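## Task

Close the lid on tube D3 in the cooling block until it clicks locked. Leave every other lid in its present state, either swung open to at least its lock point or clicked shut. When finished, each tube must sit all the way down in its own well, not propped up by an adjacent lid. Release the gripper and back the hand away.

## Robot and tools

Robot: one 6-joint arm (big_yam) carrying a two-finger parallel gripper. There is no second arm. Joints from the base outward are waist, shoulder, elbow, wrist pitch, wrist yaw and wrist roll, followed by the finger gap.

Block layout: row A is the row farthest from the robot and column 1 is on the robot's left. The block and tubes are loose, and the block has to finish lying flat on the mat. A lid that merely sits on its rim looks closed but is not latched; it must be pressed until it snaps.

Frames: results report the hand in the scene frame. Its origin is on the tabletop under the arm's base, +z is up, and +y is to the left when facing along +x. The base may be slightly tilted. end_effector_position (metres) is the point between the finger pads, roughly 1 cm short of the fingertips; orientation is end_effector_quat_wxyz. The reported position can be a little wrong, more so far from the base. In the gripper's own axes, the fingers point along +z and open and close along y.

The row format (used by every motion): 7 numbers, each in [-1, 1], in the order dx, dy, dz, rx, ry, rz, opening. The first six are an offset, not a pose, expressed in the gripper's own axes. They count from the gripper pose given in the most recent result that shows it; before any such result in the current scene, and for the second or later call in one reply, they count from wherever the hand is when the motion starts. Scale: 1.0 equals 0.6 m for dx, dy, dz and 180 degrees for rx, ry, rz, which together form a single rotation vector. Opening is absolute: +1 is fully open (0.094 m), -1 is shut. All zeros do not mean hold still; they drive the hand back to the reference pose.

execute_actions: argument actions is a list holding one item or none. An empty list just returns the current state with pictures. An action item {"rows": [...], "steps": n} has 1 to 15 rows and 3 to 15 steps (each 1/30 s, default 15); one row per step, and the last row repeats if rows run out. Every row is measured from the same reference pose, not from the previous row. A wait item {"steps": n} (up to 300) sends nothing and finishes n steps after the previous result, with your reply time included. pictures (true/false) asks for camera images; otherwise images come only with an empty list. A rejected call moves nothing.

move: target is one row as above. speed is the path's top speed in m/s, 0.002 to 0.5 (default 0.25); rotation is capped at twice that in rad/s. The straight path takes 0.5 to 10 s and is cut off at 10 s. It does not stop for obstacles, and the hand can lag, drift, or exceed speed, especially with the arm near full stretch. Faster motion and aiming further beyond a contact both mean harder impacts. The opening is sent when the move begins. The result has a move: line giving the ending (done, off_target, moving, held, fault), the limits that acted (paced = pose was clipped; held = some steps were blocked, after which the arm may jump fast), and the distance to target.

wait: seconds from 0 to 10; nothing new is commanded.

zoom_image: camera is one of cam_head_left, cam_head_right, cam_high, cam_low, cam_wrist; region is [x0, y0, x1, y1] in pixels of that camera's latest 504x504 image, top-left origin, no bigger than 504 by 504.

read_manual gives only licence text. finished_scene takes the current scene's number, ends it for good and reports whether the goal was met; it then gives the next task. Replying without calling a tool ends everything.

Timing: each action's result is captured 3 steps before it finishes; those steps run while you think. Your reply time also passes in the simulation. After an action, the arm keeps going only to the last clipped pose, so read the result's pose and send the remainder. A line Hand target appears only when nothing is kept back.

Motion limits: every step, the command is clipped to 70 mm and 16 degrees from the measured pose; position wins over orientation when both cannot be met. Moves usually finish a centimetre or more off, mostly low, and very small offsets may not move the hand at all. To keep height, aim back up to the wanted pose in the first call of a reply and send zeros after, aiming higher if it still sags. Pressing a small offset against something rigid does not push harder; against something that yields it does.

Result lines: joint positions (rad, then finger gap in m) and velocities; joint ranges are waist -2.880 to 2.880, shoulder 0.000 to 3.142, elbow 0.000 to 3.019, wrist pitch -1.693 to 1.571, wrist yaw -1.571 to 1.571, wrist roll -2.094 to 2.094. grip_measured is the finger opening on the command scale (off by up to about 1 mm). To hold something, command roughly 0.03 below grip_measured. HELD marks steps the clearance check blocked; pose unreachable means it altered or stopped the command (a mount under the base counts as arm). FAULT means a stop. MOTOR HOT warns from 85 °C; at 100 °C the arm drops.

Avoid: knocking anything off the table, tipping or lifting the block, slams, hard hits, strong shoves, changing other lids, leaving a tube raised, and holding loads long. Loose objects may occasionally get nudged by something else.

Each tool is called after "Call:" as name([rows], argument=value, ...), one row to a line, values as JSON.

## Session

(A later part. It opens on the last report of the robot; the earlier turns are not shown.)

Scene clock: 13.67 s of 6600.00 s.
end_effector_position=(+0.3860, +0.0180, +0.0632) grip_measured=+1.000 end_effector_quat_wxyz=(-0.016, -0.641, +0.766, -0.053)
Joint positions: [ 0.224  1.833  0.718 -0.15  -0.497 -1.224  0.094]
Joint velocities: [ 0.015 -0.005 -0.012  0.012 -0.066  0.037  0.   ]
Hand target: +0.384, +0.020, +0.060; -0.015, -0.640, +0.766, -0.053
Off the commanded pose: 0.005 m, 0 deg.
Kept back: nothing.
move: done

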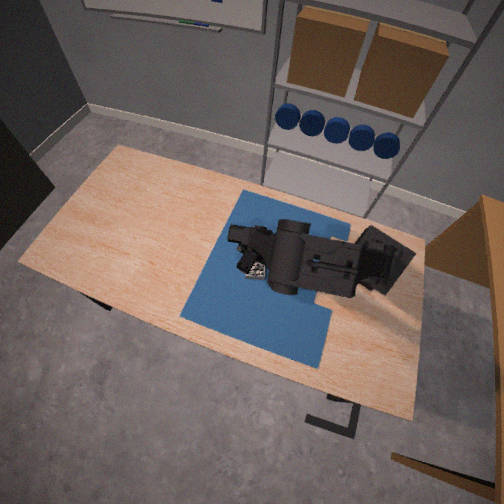

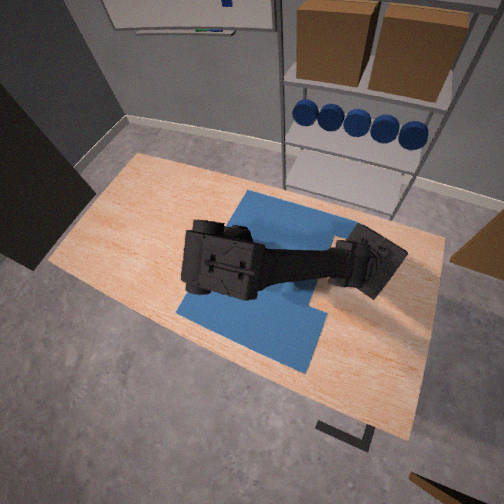

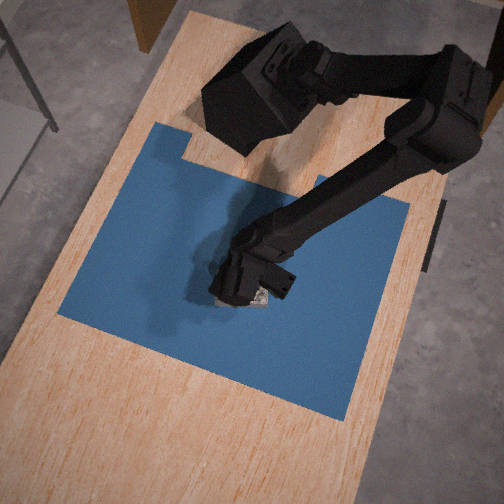

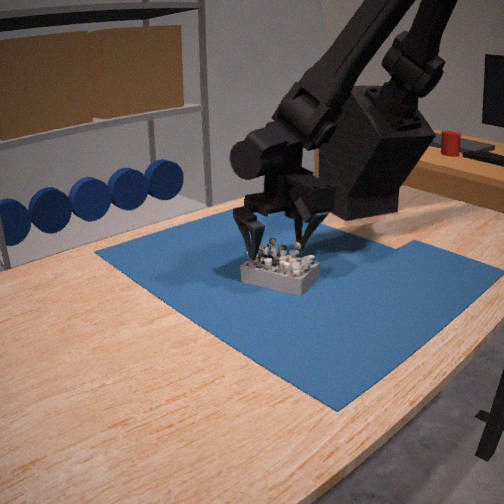

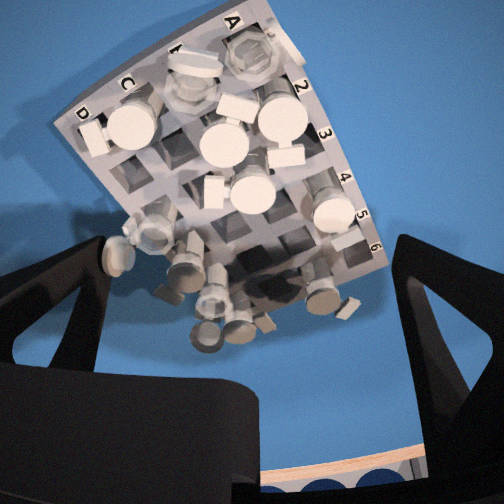

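Call:
move(target=[0,-0.02,0,0,0,0,0.8], speed=0.02)

Call:
zoom_image(camera="cam_low", region=[230, 205, 340, 295])

Call:
zoom_image(camera="cam_wrist", region=[40, 140, 260, 340])

Scene clock: 14.73 s of 6600.00 s.
end_effector_position=(+0.3889, +0.0188, +0.0636) grip_measured=+0.802 end_effector_quat_wxyz=(-0.018, -0.640, +0.767, -0.051)
Joint positions: [ 0.224  1.834  0.729 -0.166 -0.497 -1.224  0.085]
Joint velocities: [ 0.005 -0.015 -0.007  0.002 -0.066  0.022  0.   ]
Hand target: +0.398, +0.016, +0.064; -0.016, -0.641, +0.766, -0.053
Off the commanded pose: 0.009 m, 0 deg.
Kept back: nothing.
move: done

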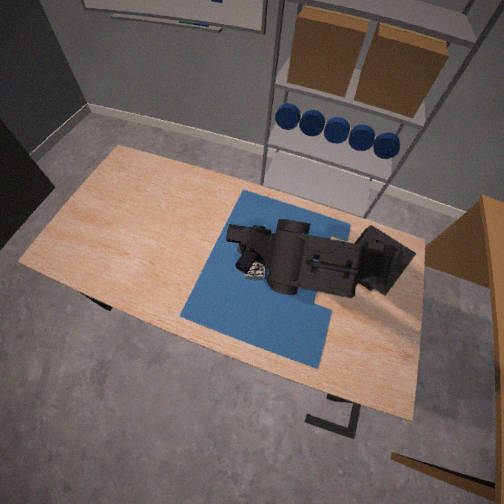

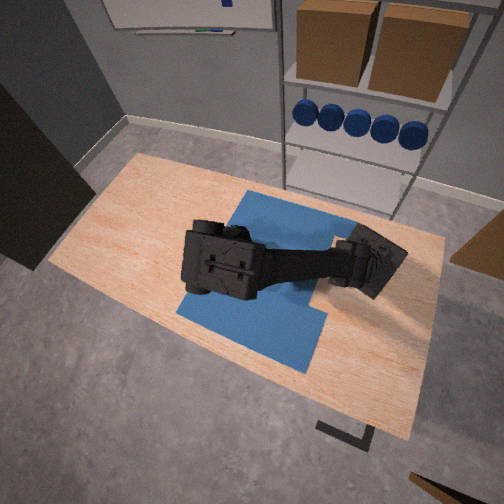

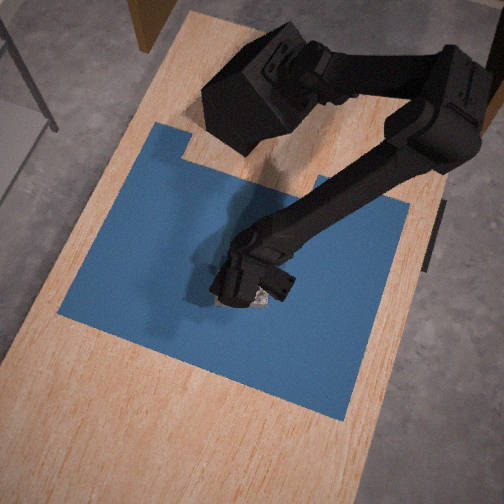

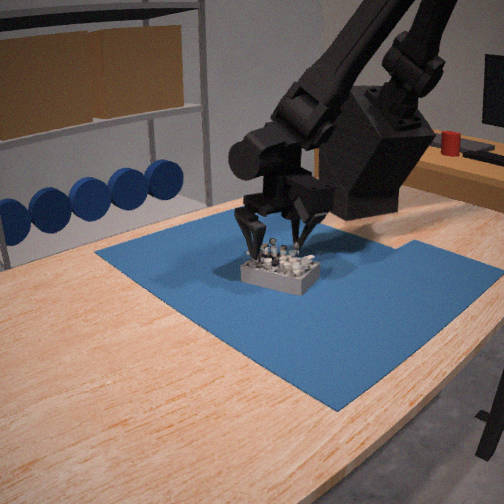

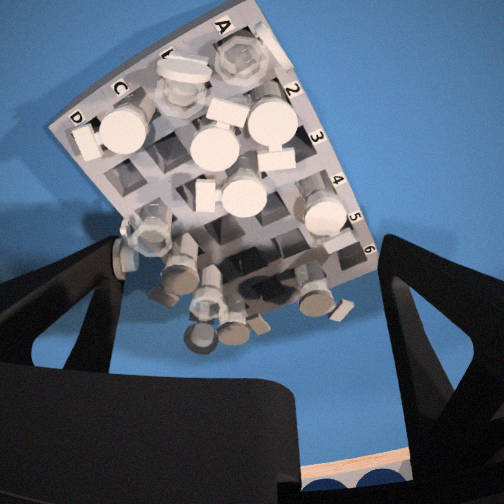

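Region (230, 205, 340, 295) of cam_low's 504x504 image, scaled by 4.582, with more detail than that image has; it fills the top 412 rows of this view, and the rest is white.

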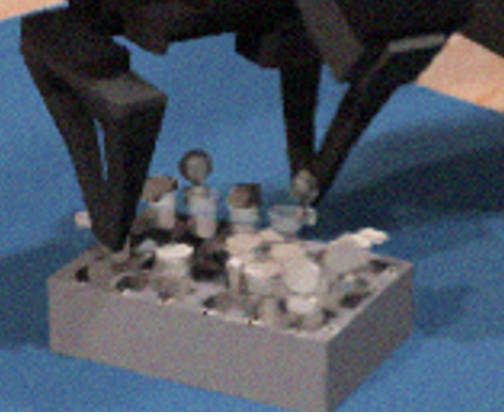

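Region (40, 140, 260, 340) of cam_wrist's 504x504 image, scaled by 2.291, with more detail than that image has; it fills the top 458 rows of this view, and the rest is white.

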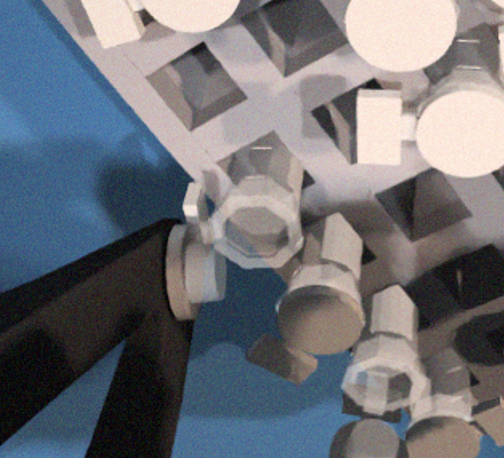

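Upright now. Continue.

Call:
move(target=[0,-0.022,0,0,0,0,0.6], speed=0.02)

Call:
zoom_image(camera="cam_low", region=[230, 205, 340, 295])

Call:
zoom_image(camera="cam_wrist", region=[40, 140, 260, 340])

Scene clock: 15.87 s of 6600.00 s.
end_effector_position=(+0.3862, +0.0182, +0.0629) grip_measured=+0.602 end_effector_quat_wxyz=(-0.025, -0.637, +0.769, -0.046)
Joint positions: [ 0.224  1.838  0.736 -0.189 -0.499 -1.227  0.075]
Joint velocities: [ 0.005 -0.015 -0.007 -0.002 -0.051  0.051  0.   ]
Hand target: +0.402, +0.016, +0.065; -0.018, -0.640, +0.767, -0.052
Off the commanded pose: 0.016 m, 1 deg.
Kept back: nothing.
move: off_target

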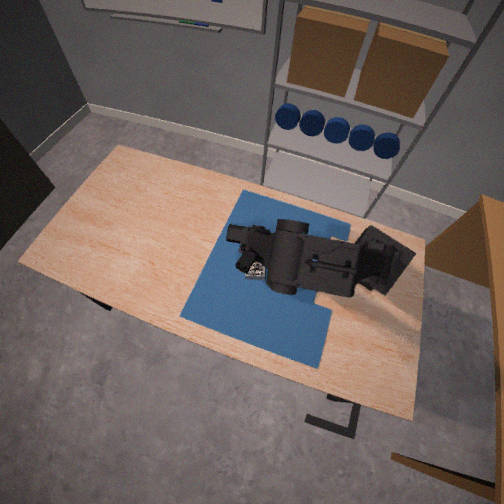

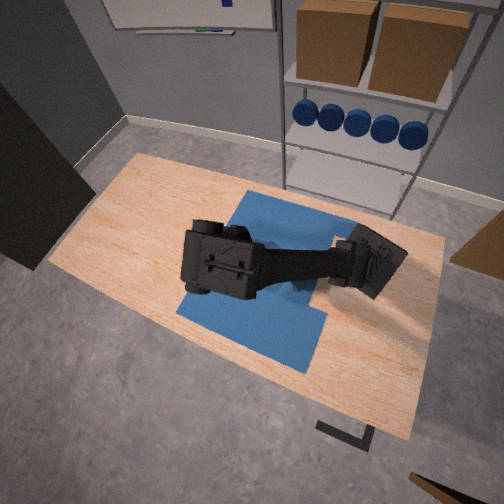

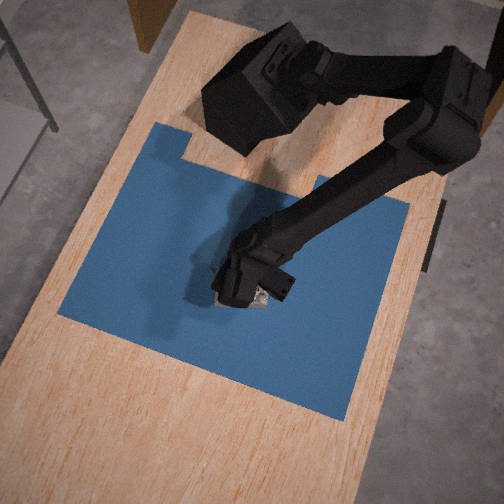

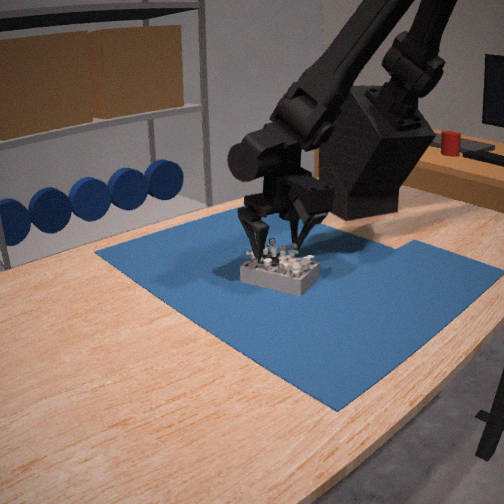

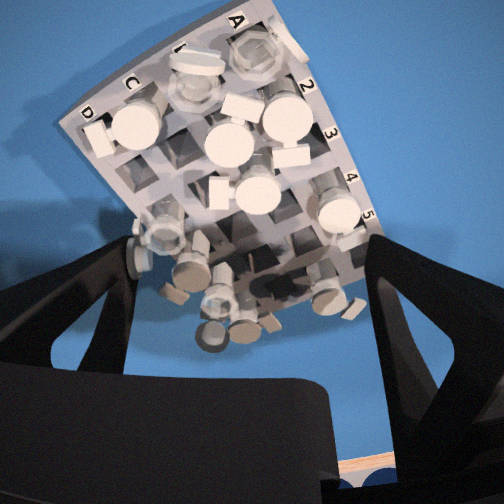

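Region (230, 205, 340, 295) of cam_low's 504x504 image, scaled by 4.582, with more detail than that image has; it fills the top 412 rows of this view, and the rest is white.

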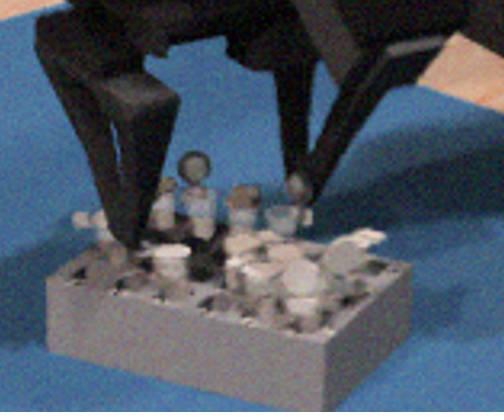

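Region (40, 140, 260, 340) of cam_wrist's 504x504 image, scaled by 2.291, with more detail than that image has; it fills the top 458 rows of this view, and the rest is white.

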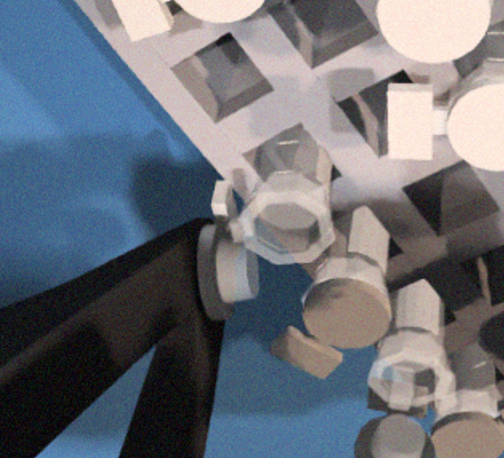

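Call:
move(target=[0,-0.005,-0.016,0.01,0,0,0.75], speed=0.03)

Call:
zoom_image(camera="cam_wrist", region=[40, 140, 260, 340])

Scene clock: 16.93 s of 6600.00 s.
end_effector_position=(+0.3831, +0.0191, +0.0664) grip_measured=+0.748 end_effector_quat_wxyz=(-0.025, -0.637, +0.769, -0.049)
Joint positions: [ 0.224  1.822  0.723 -0.189 -0.494 -1.227  0.082]
Joint velocities: [-0.015 -0.005  0.007  0.012  0.081 -0.007 -0.   ]
Hand target: +0.389, +0.019, +0.073; -0.015, -0.637, +0.769, -0.058
Off the commanded pose: 0.009 m, 2 deg.
Kept back: nothing.
move: done

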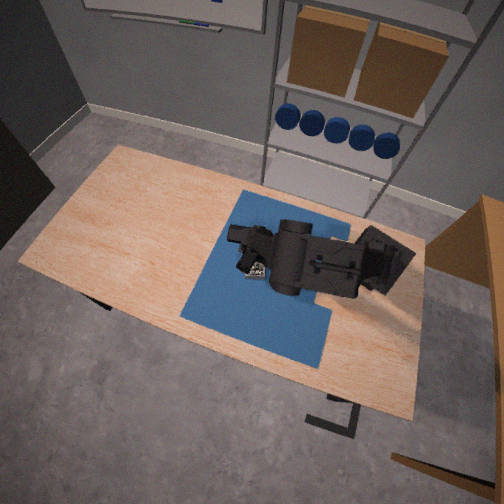

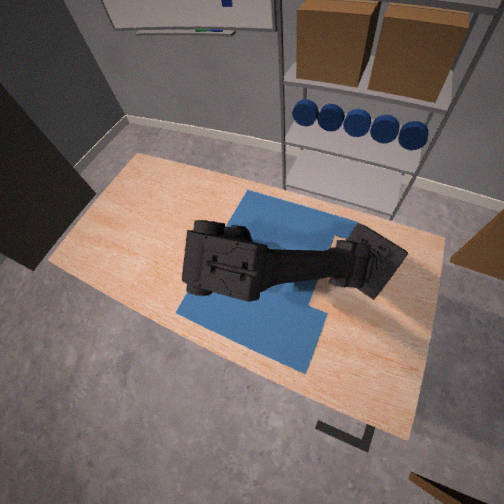

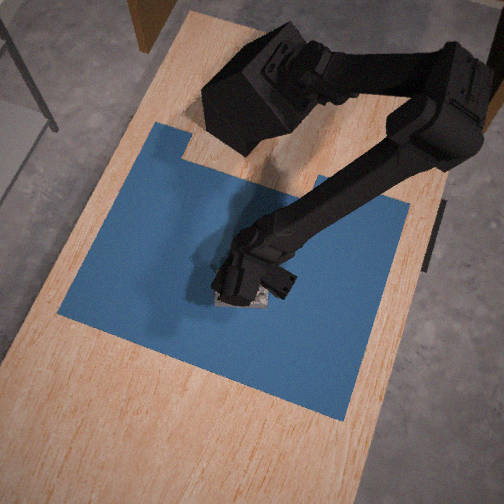

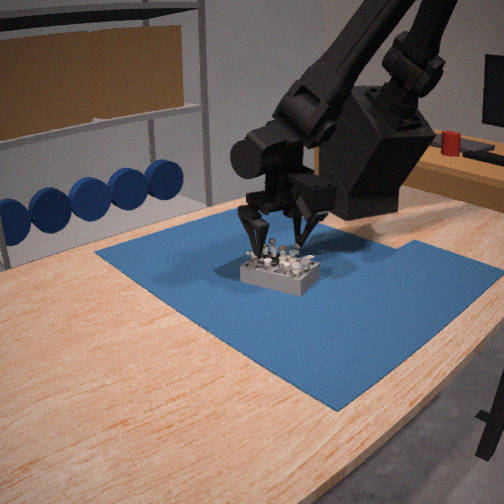

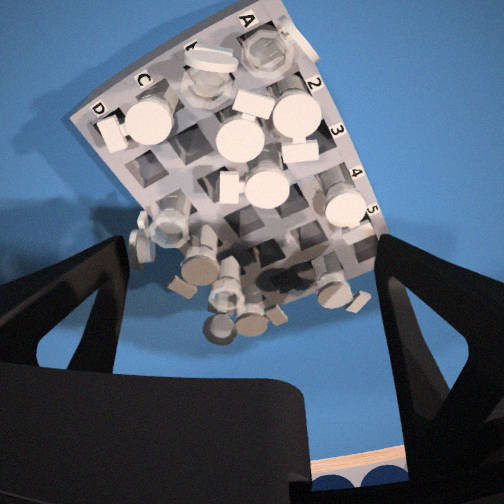

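Region (40, 140, 260, 340) of cam_wrist's 504x504 image, scaled by 2.291, with more detail than that image has; it fills the top 458 rows of this view, and the rest is white.

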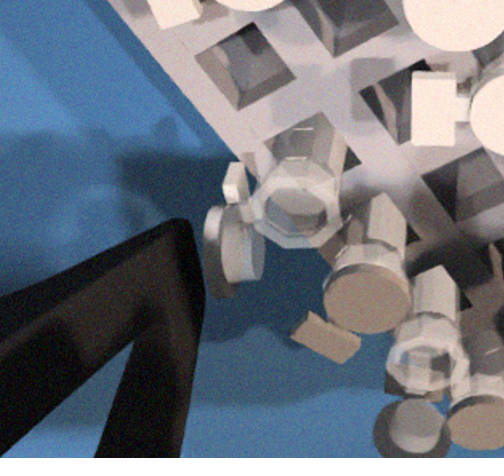

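Push with a stronger aim, slightly downward.

Call:
move(target=[0,-0.045,0.002,0,0,0,0.75], speed=0.02)

Call:
zoom_image(camera="cam_low", region=[230, 205, 340, 295])

Call:
zoom_image(camera="cam_wrist", region=[40, 140, 260, 340])

Scene clock: 18.73 s of 6600.00 s.
end_effector_position=(+0.3903, +0.0190, +0.0636) grip_measured=+0.749 end_effector_quat_wxyz=(-0.034, -0.634, +0.772, -0.039)
Joint positions: [ 0.223  1.844  0.765 -0.241 -0.502 -1.236  0.082]
Joint velocities: [-0.015 -0.005 -0.002 -0.002  0.037  0.007  0.   ]
Hand target: +0.409, +0.014, +0.067; -0.026, -0.637, +0.769, -0.049
Off the commanded pose: 0.020 m, 2 deg.
Kept back: nothing.
move: off_target

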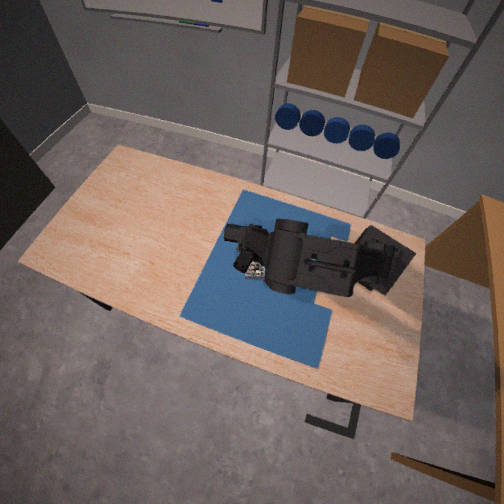

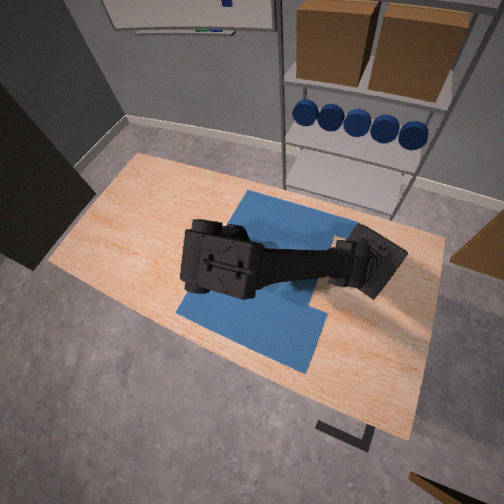

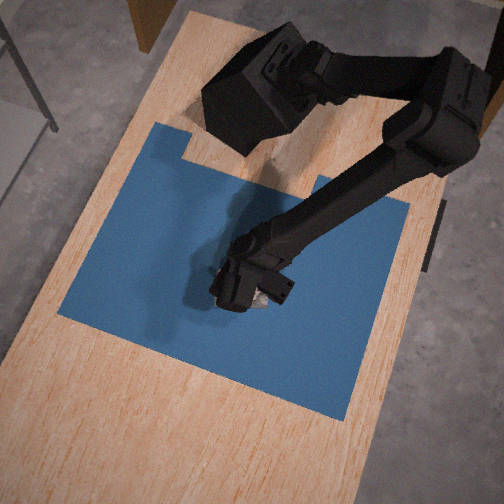

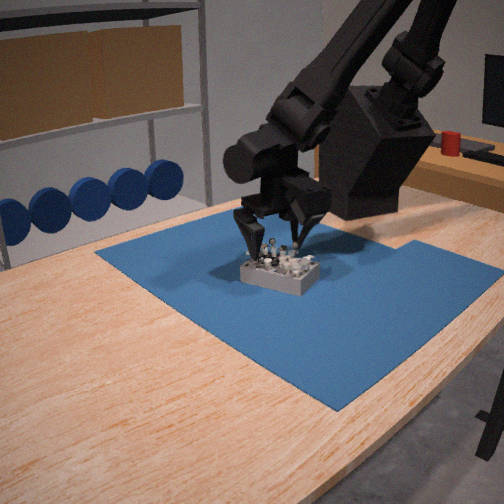

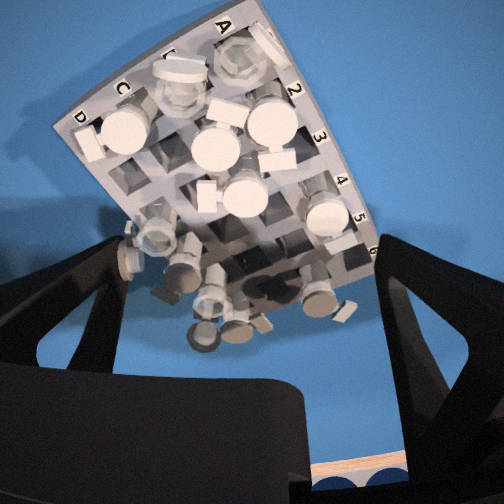

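Region (230, 205, 340, 295) of cam_low's 504x504 image, scaled by 4.582, with more detail than that image has; it fills the top 412 rows of this view, and the rest is white.

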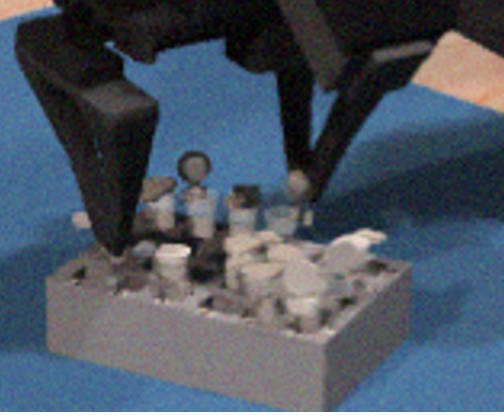

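Region (40, 140, 260, 340) of cam_wrist's 504x504 image, scaled by 2.291, with more detail than that image has; it fills the top 458 rows of this view, and the rest is white.

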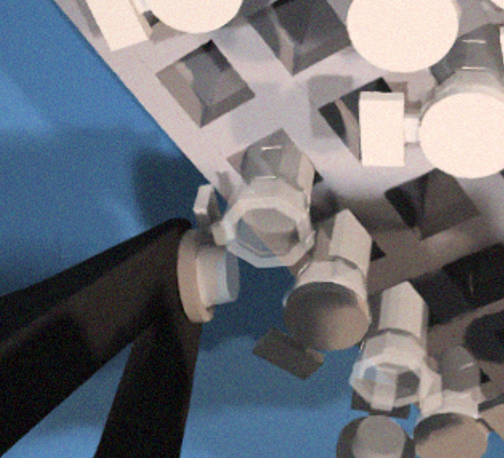

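Call:
move(target=[0,-0.05,-0.008,0.03,0,0,0.75], speed=0.02)

Call:
zoom_image(camera="cam_low", region=[230, 205, 340, 295])

Call:
zoom_image(camera="cam_wrist", region=[40, 140, 260, 340])

Scene clock: 21.53 s of 6600.00 s.
end_effector_position=(+0.3935, +0.0164, +0.0635) grip_measured=+0.749 end_effector_quat_wxyz=(-0.030, -0.631, +0.774, -0.051)
Joint positions: [ 0.223  1.844  0.759 -0.213 -0.487 -1.217  0.082]
Joint velocities: [ 0.005 -0.024 -0.012 -0.007  0.081  0.037 -0.001]
Hand target: +0.419, +0.014, +0.070; -0.005, -0.634, +0.769, -0.075
Off the commanded pose: 0.027 m, 4 deg.
Kept back: nothing.
move: off_target

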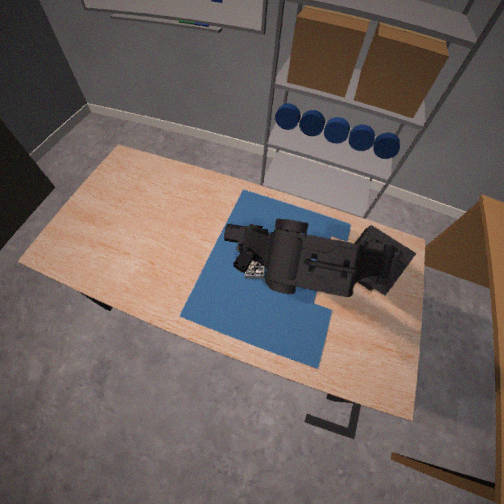

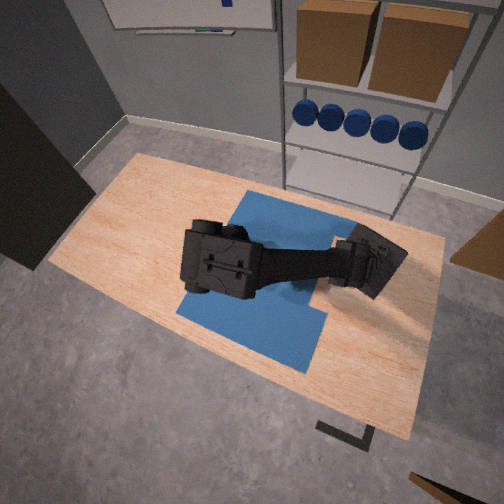

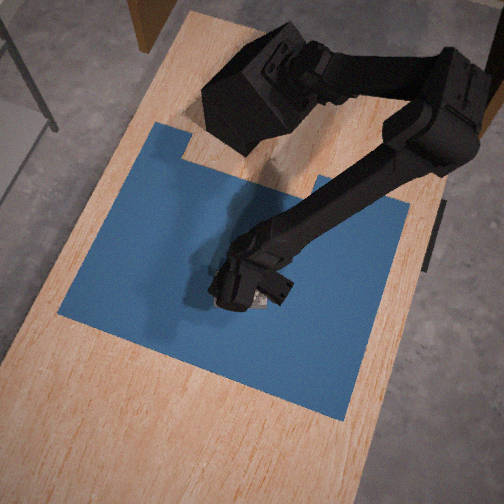

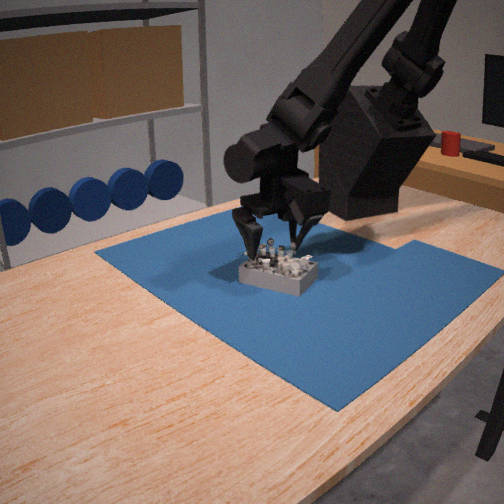

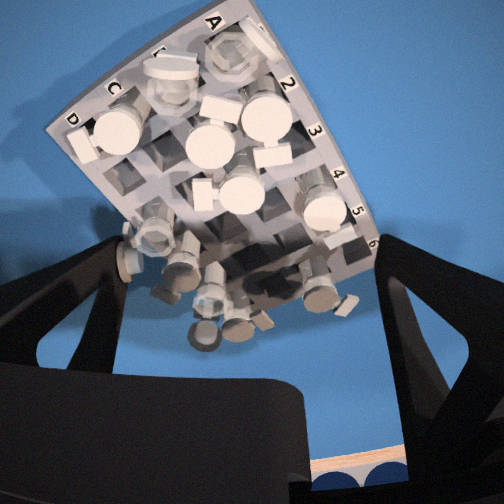

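Region (230, 205, 340, 295) of cam_low's 504x504 image, scaled by 4.582, with more detail than that image has; it fills the top 412 rows of this view, and the rest is white.

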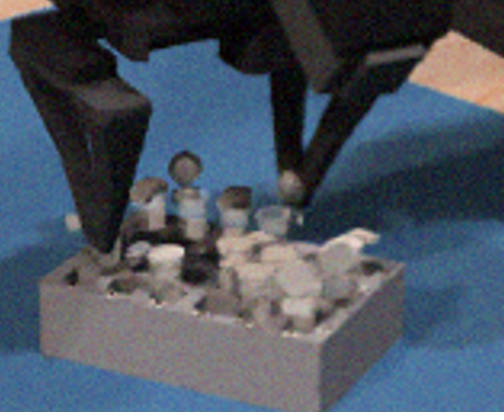

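Region (40, 140, 260, 340) of cam_wrist's 504x504 image, scaled by 2.291, with more detail than that image has; it fills the top 458 rows of this view, and the rest is white.

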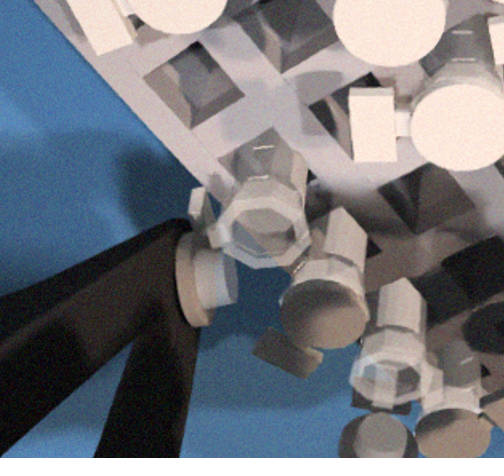

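Call:
move(target=[0,0.0,0.005,-0.1,0,0,1], speed=0.08)

Call:
zoom_image(camera="cam_low", region=[220, 205, 340, 305])

Scene clock: 24.07 s of 6600.00 s.
end_effector_position=(+0.3891, +0.0209, +0.0591) grip_measured=+1.000 end_effector_quat_wxyz=(-0.128, -0.621, +0.770, +0.070)
Joint positions: [ 0.21   1.962  0.984 -0.677 -0.567 -1.416  0.094]
Joint velocities: [ 0.005 -0.024 -0.012 -0.032 -0.007 -0.037  0.   ]
Hand target: +0.393, +0.016, +0.060; -0.128, -0.619, +0.771, +0.072
Off the commanded pose: 0.007 m, 0 deg.
Kept back: nothing.
move: done

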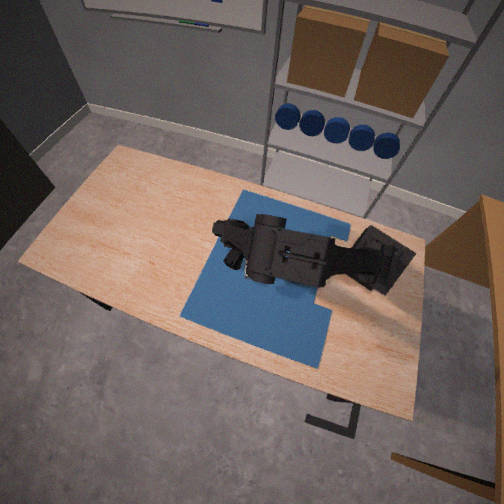

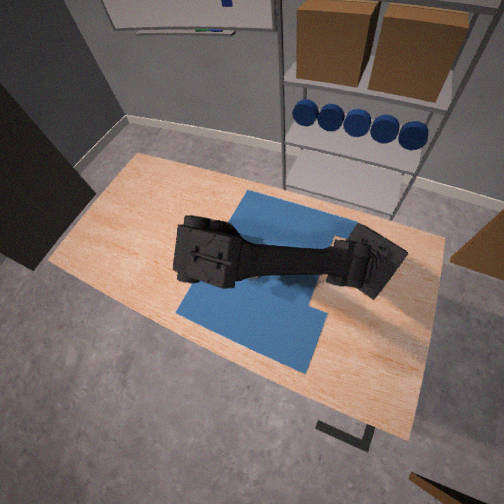

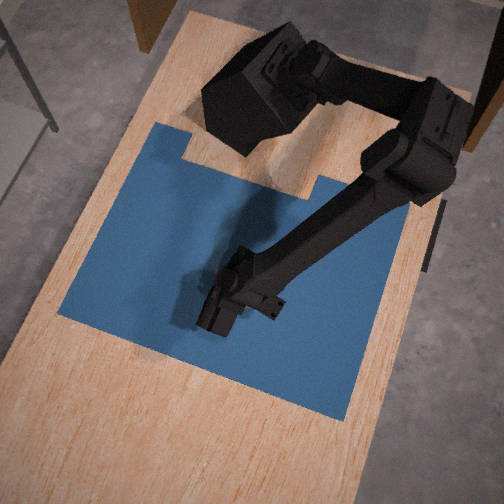

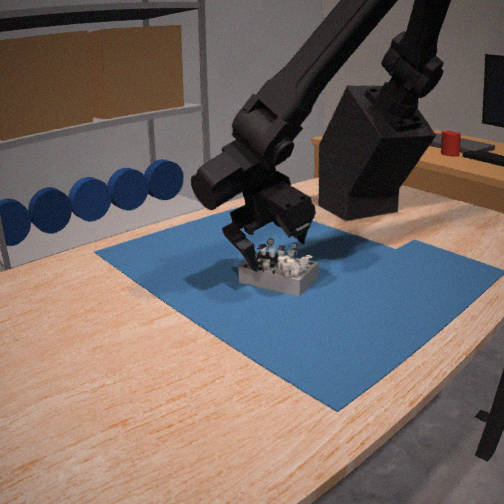

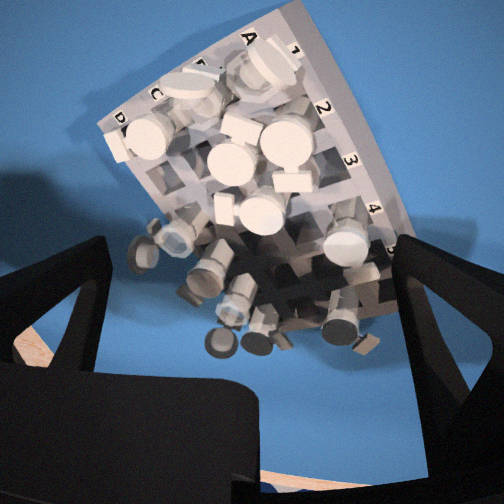

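Region (220, 205, 340, 305) of cam_low's 504x504 image, scaled by 4.200, with more detail than that image has.

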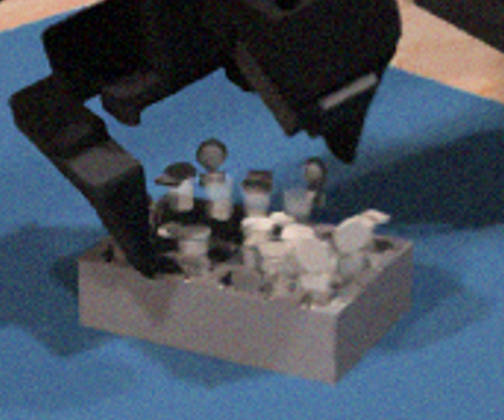

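Call:
move(target=[-0.022,-0.012,-0.006,0,0,-0.09,1], speed=0.08)

Call:
zoom_image(camera="cam_low", region=[220, 205, 340, 305])

Scene clock: 26.40 s of 6600.00 s.
end_effector_position=(+0.3928, +0.0249, +0.0583) grip_measured=+1.000 end_effector_quat_wxyz=(+0.118, +0.714, -0.684, -0.086)
Joint positions: [ 0.218  1.962  0.995 -0.685 -0.567 -1.664  0.094]
Joint velocities: [ 0.015  0.015  0.002 -0.017 -0.007 -0.007  0.   ]
Hand target: +0.399, +0.032, +0.059; +0.116, +0.723, -0.675, -0.087
Off the commanded pose: 0.010 m, 2 deg.
Kept back: nothing.
move: done

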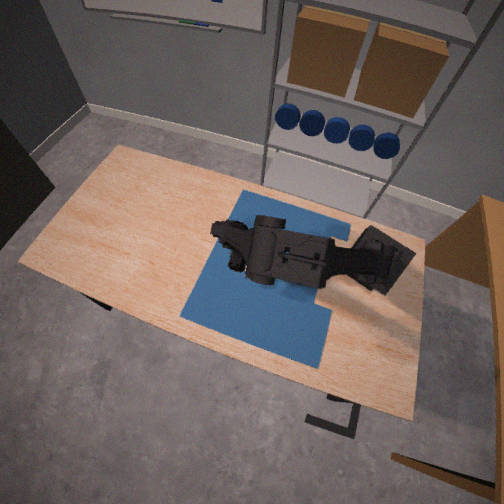

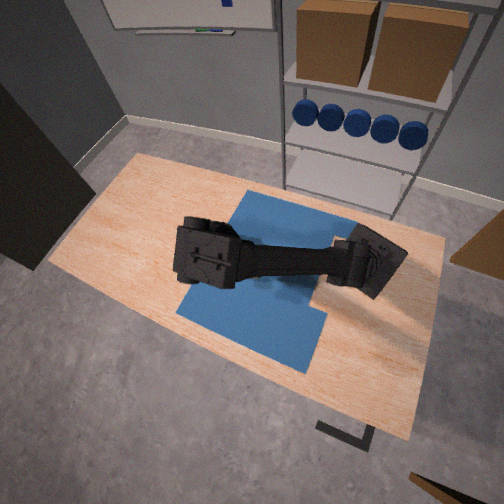

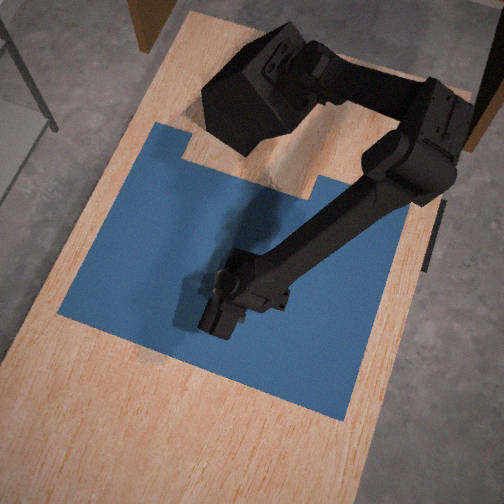

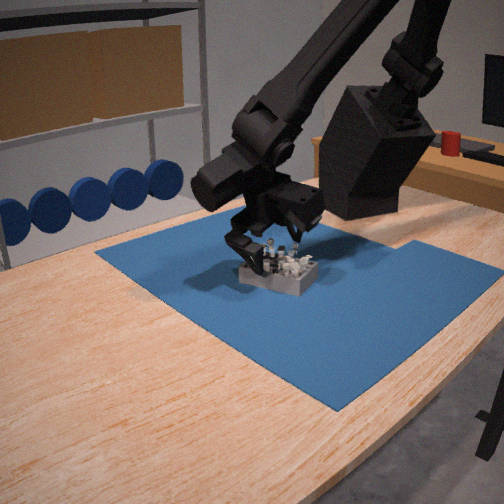

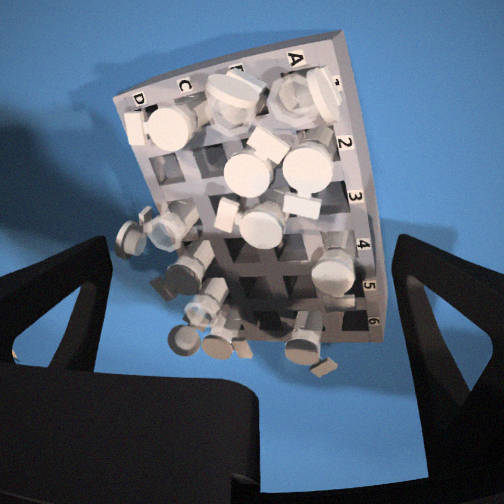

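Region (220, 205, 340, 305) of cam_low's 504x504 image, scaled by 4.200, with more detail than that image has.

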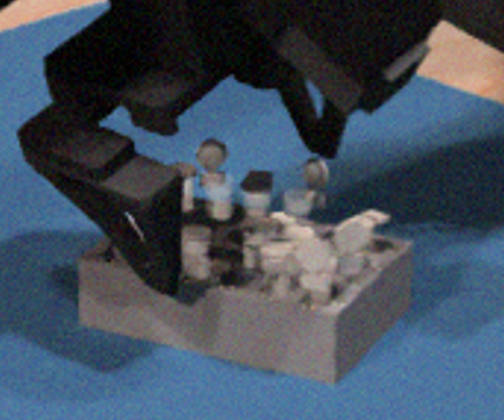

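Call:
move(target=[-0.018,-0.004,0.022,0,0,0,1], speed=0.04)

Call:
zoom_image(camera="cam_low", region=[220, 205, 340, 305])

Scene clock: 27.40 s of 6600.00 s.
end_effector_position=(+0.3933, +0.0355, +0.0500) grip_measured=+1.000 end_effector_quat_wxyz=(+0.117, +0.717, -0.682, -0.084)
Joint positions: [ 0.249  1.962  0.995 -0.661 -0.567 -1.632  0.094]
Joint velocities: [ 0.015  0.005 -0.017 -0.002 -0.066 -0.007  0.   ]
Hand target: +0.391, +0.035, +0.045; +0.118, +0.714, -0.684, -0.086
Off the commanded pose: 0.006 m, 0 deg.
Kept back: nothing.
move: done

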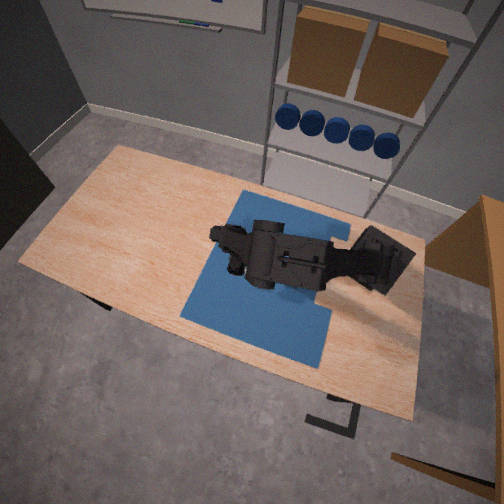

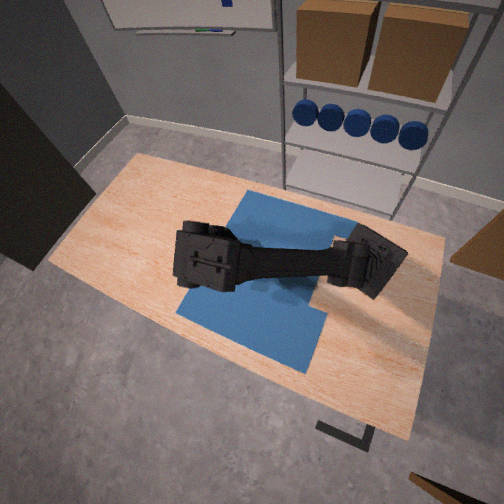

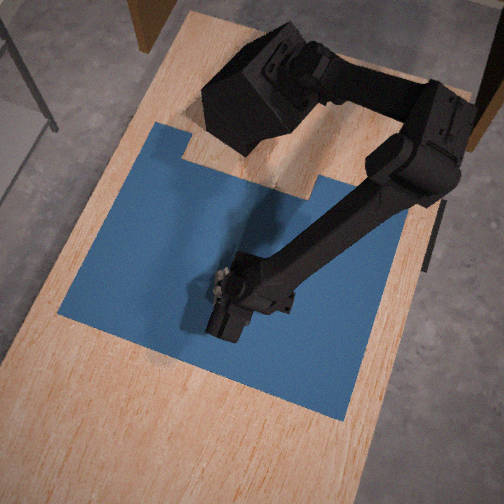

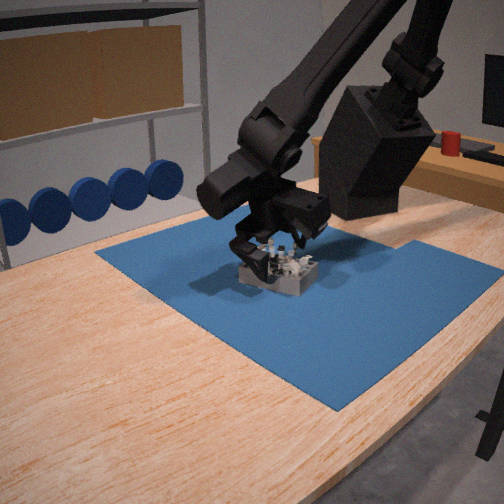

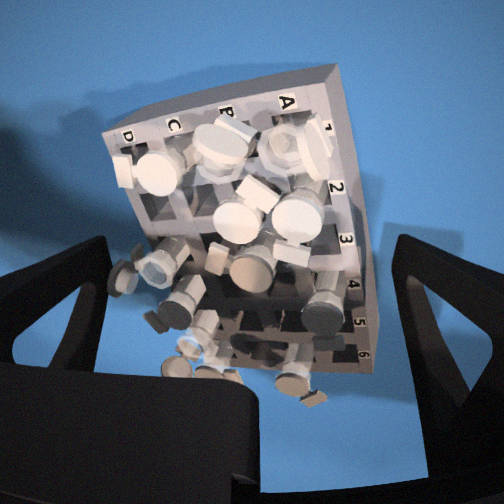

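Region (220, 205, 340, 305) of cam_low's 504x504 image, scaled by 4.200, with more detail than that image has.

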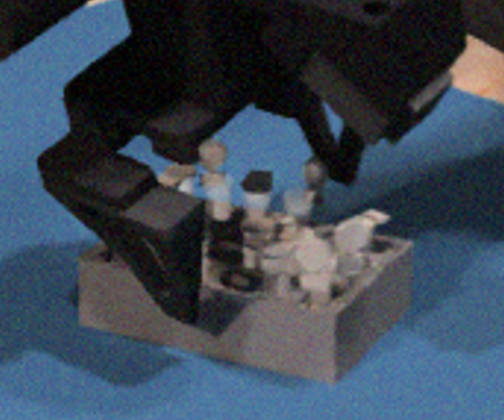

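Call:
move(target=[0.018,0.004,0.004,0,0,0,1], speed=0.03)

Call:
zoom_image(camera="cam_wrist", region=[40, 160, 260, 360])

Scene clock: 28.40 s of 6600.00 s.
end_effector_position=(+0.3938, +0.0333, +0.0509) grip_measured=+1.000 end_effector_quat_wxyz=(+0.116, +0.719, -0.680, -0.084)
Joint positions: [ 0.243  1.963  0.995 -0.661 -0.567 -1.641  0.094]
Joint velocities: [-0.005 -0.015 -0.002 -0.002 -0.051  0.007  0.   ]
Hand target: +0.391, +0.025, +0.049; +0.118, +0.717, -0.682, -0.085
Off the commanded pose: 0.010 m, 0 deg.
Kept back: nothing.
move: done

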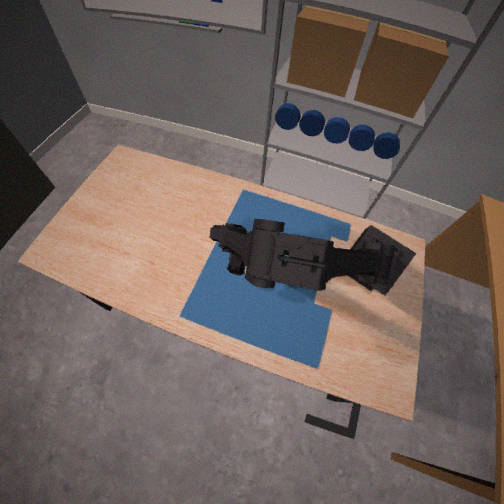

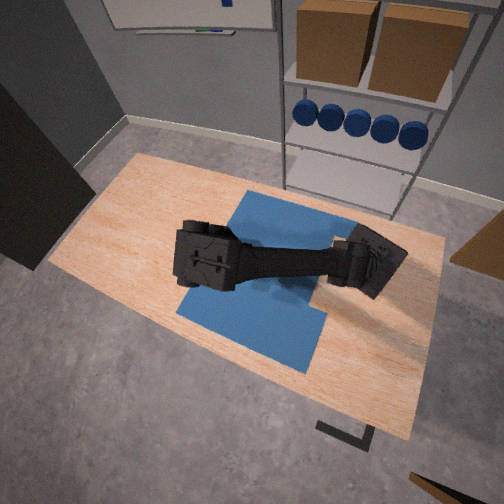

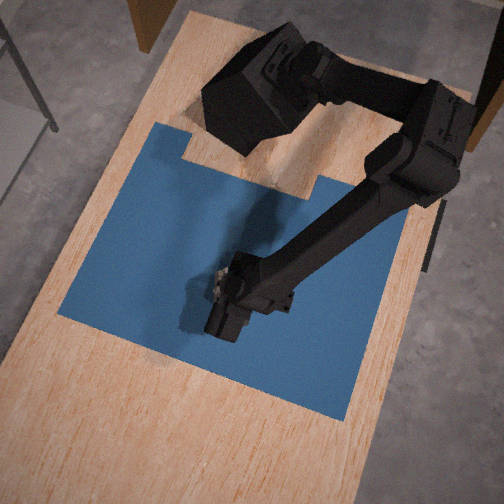

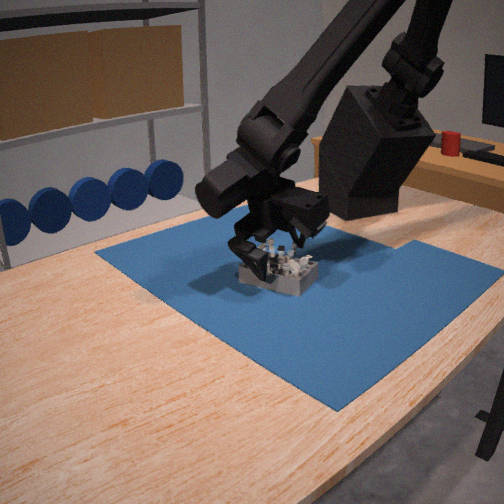

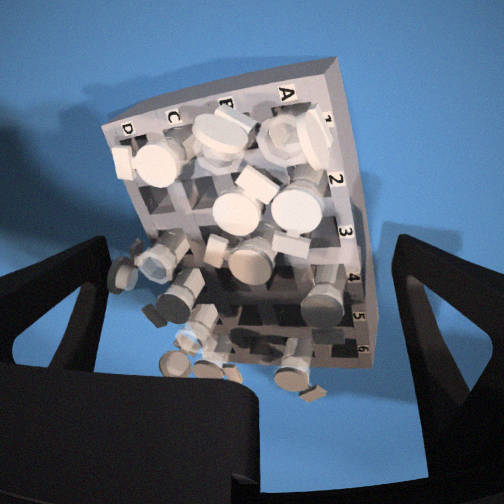

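Region (40, 160, 260, 360) of cam_wrist's 504x504 image, scaled by 2.291, with more detail than that image has; it fills the top 458 rows of this view, and the rest is white.

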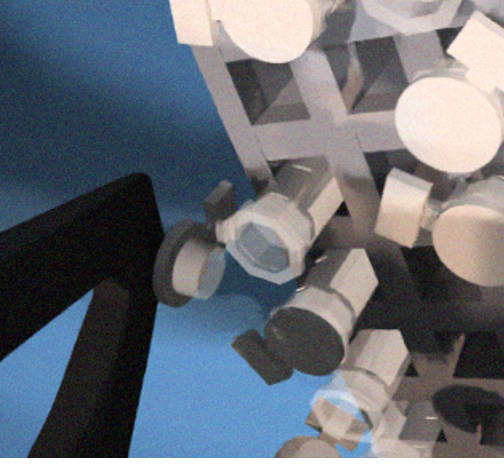

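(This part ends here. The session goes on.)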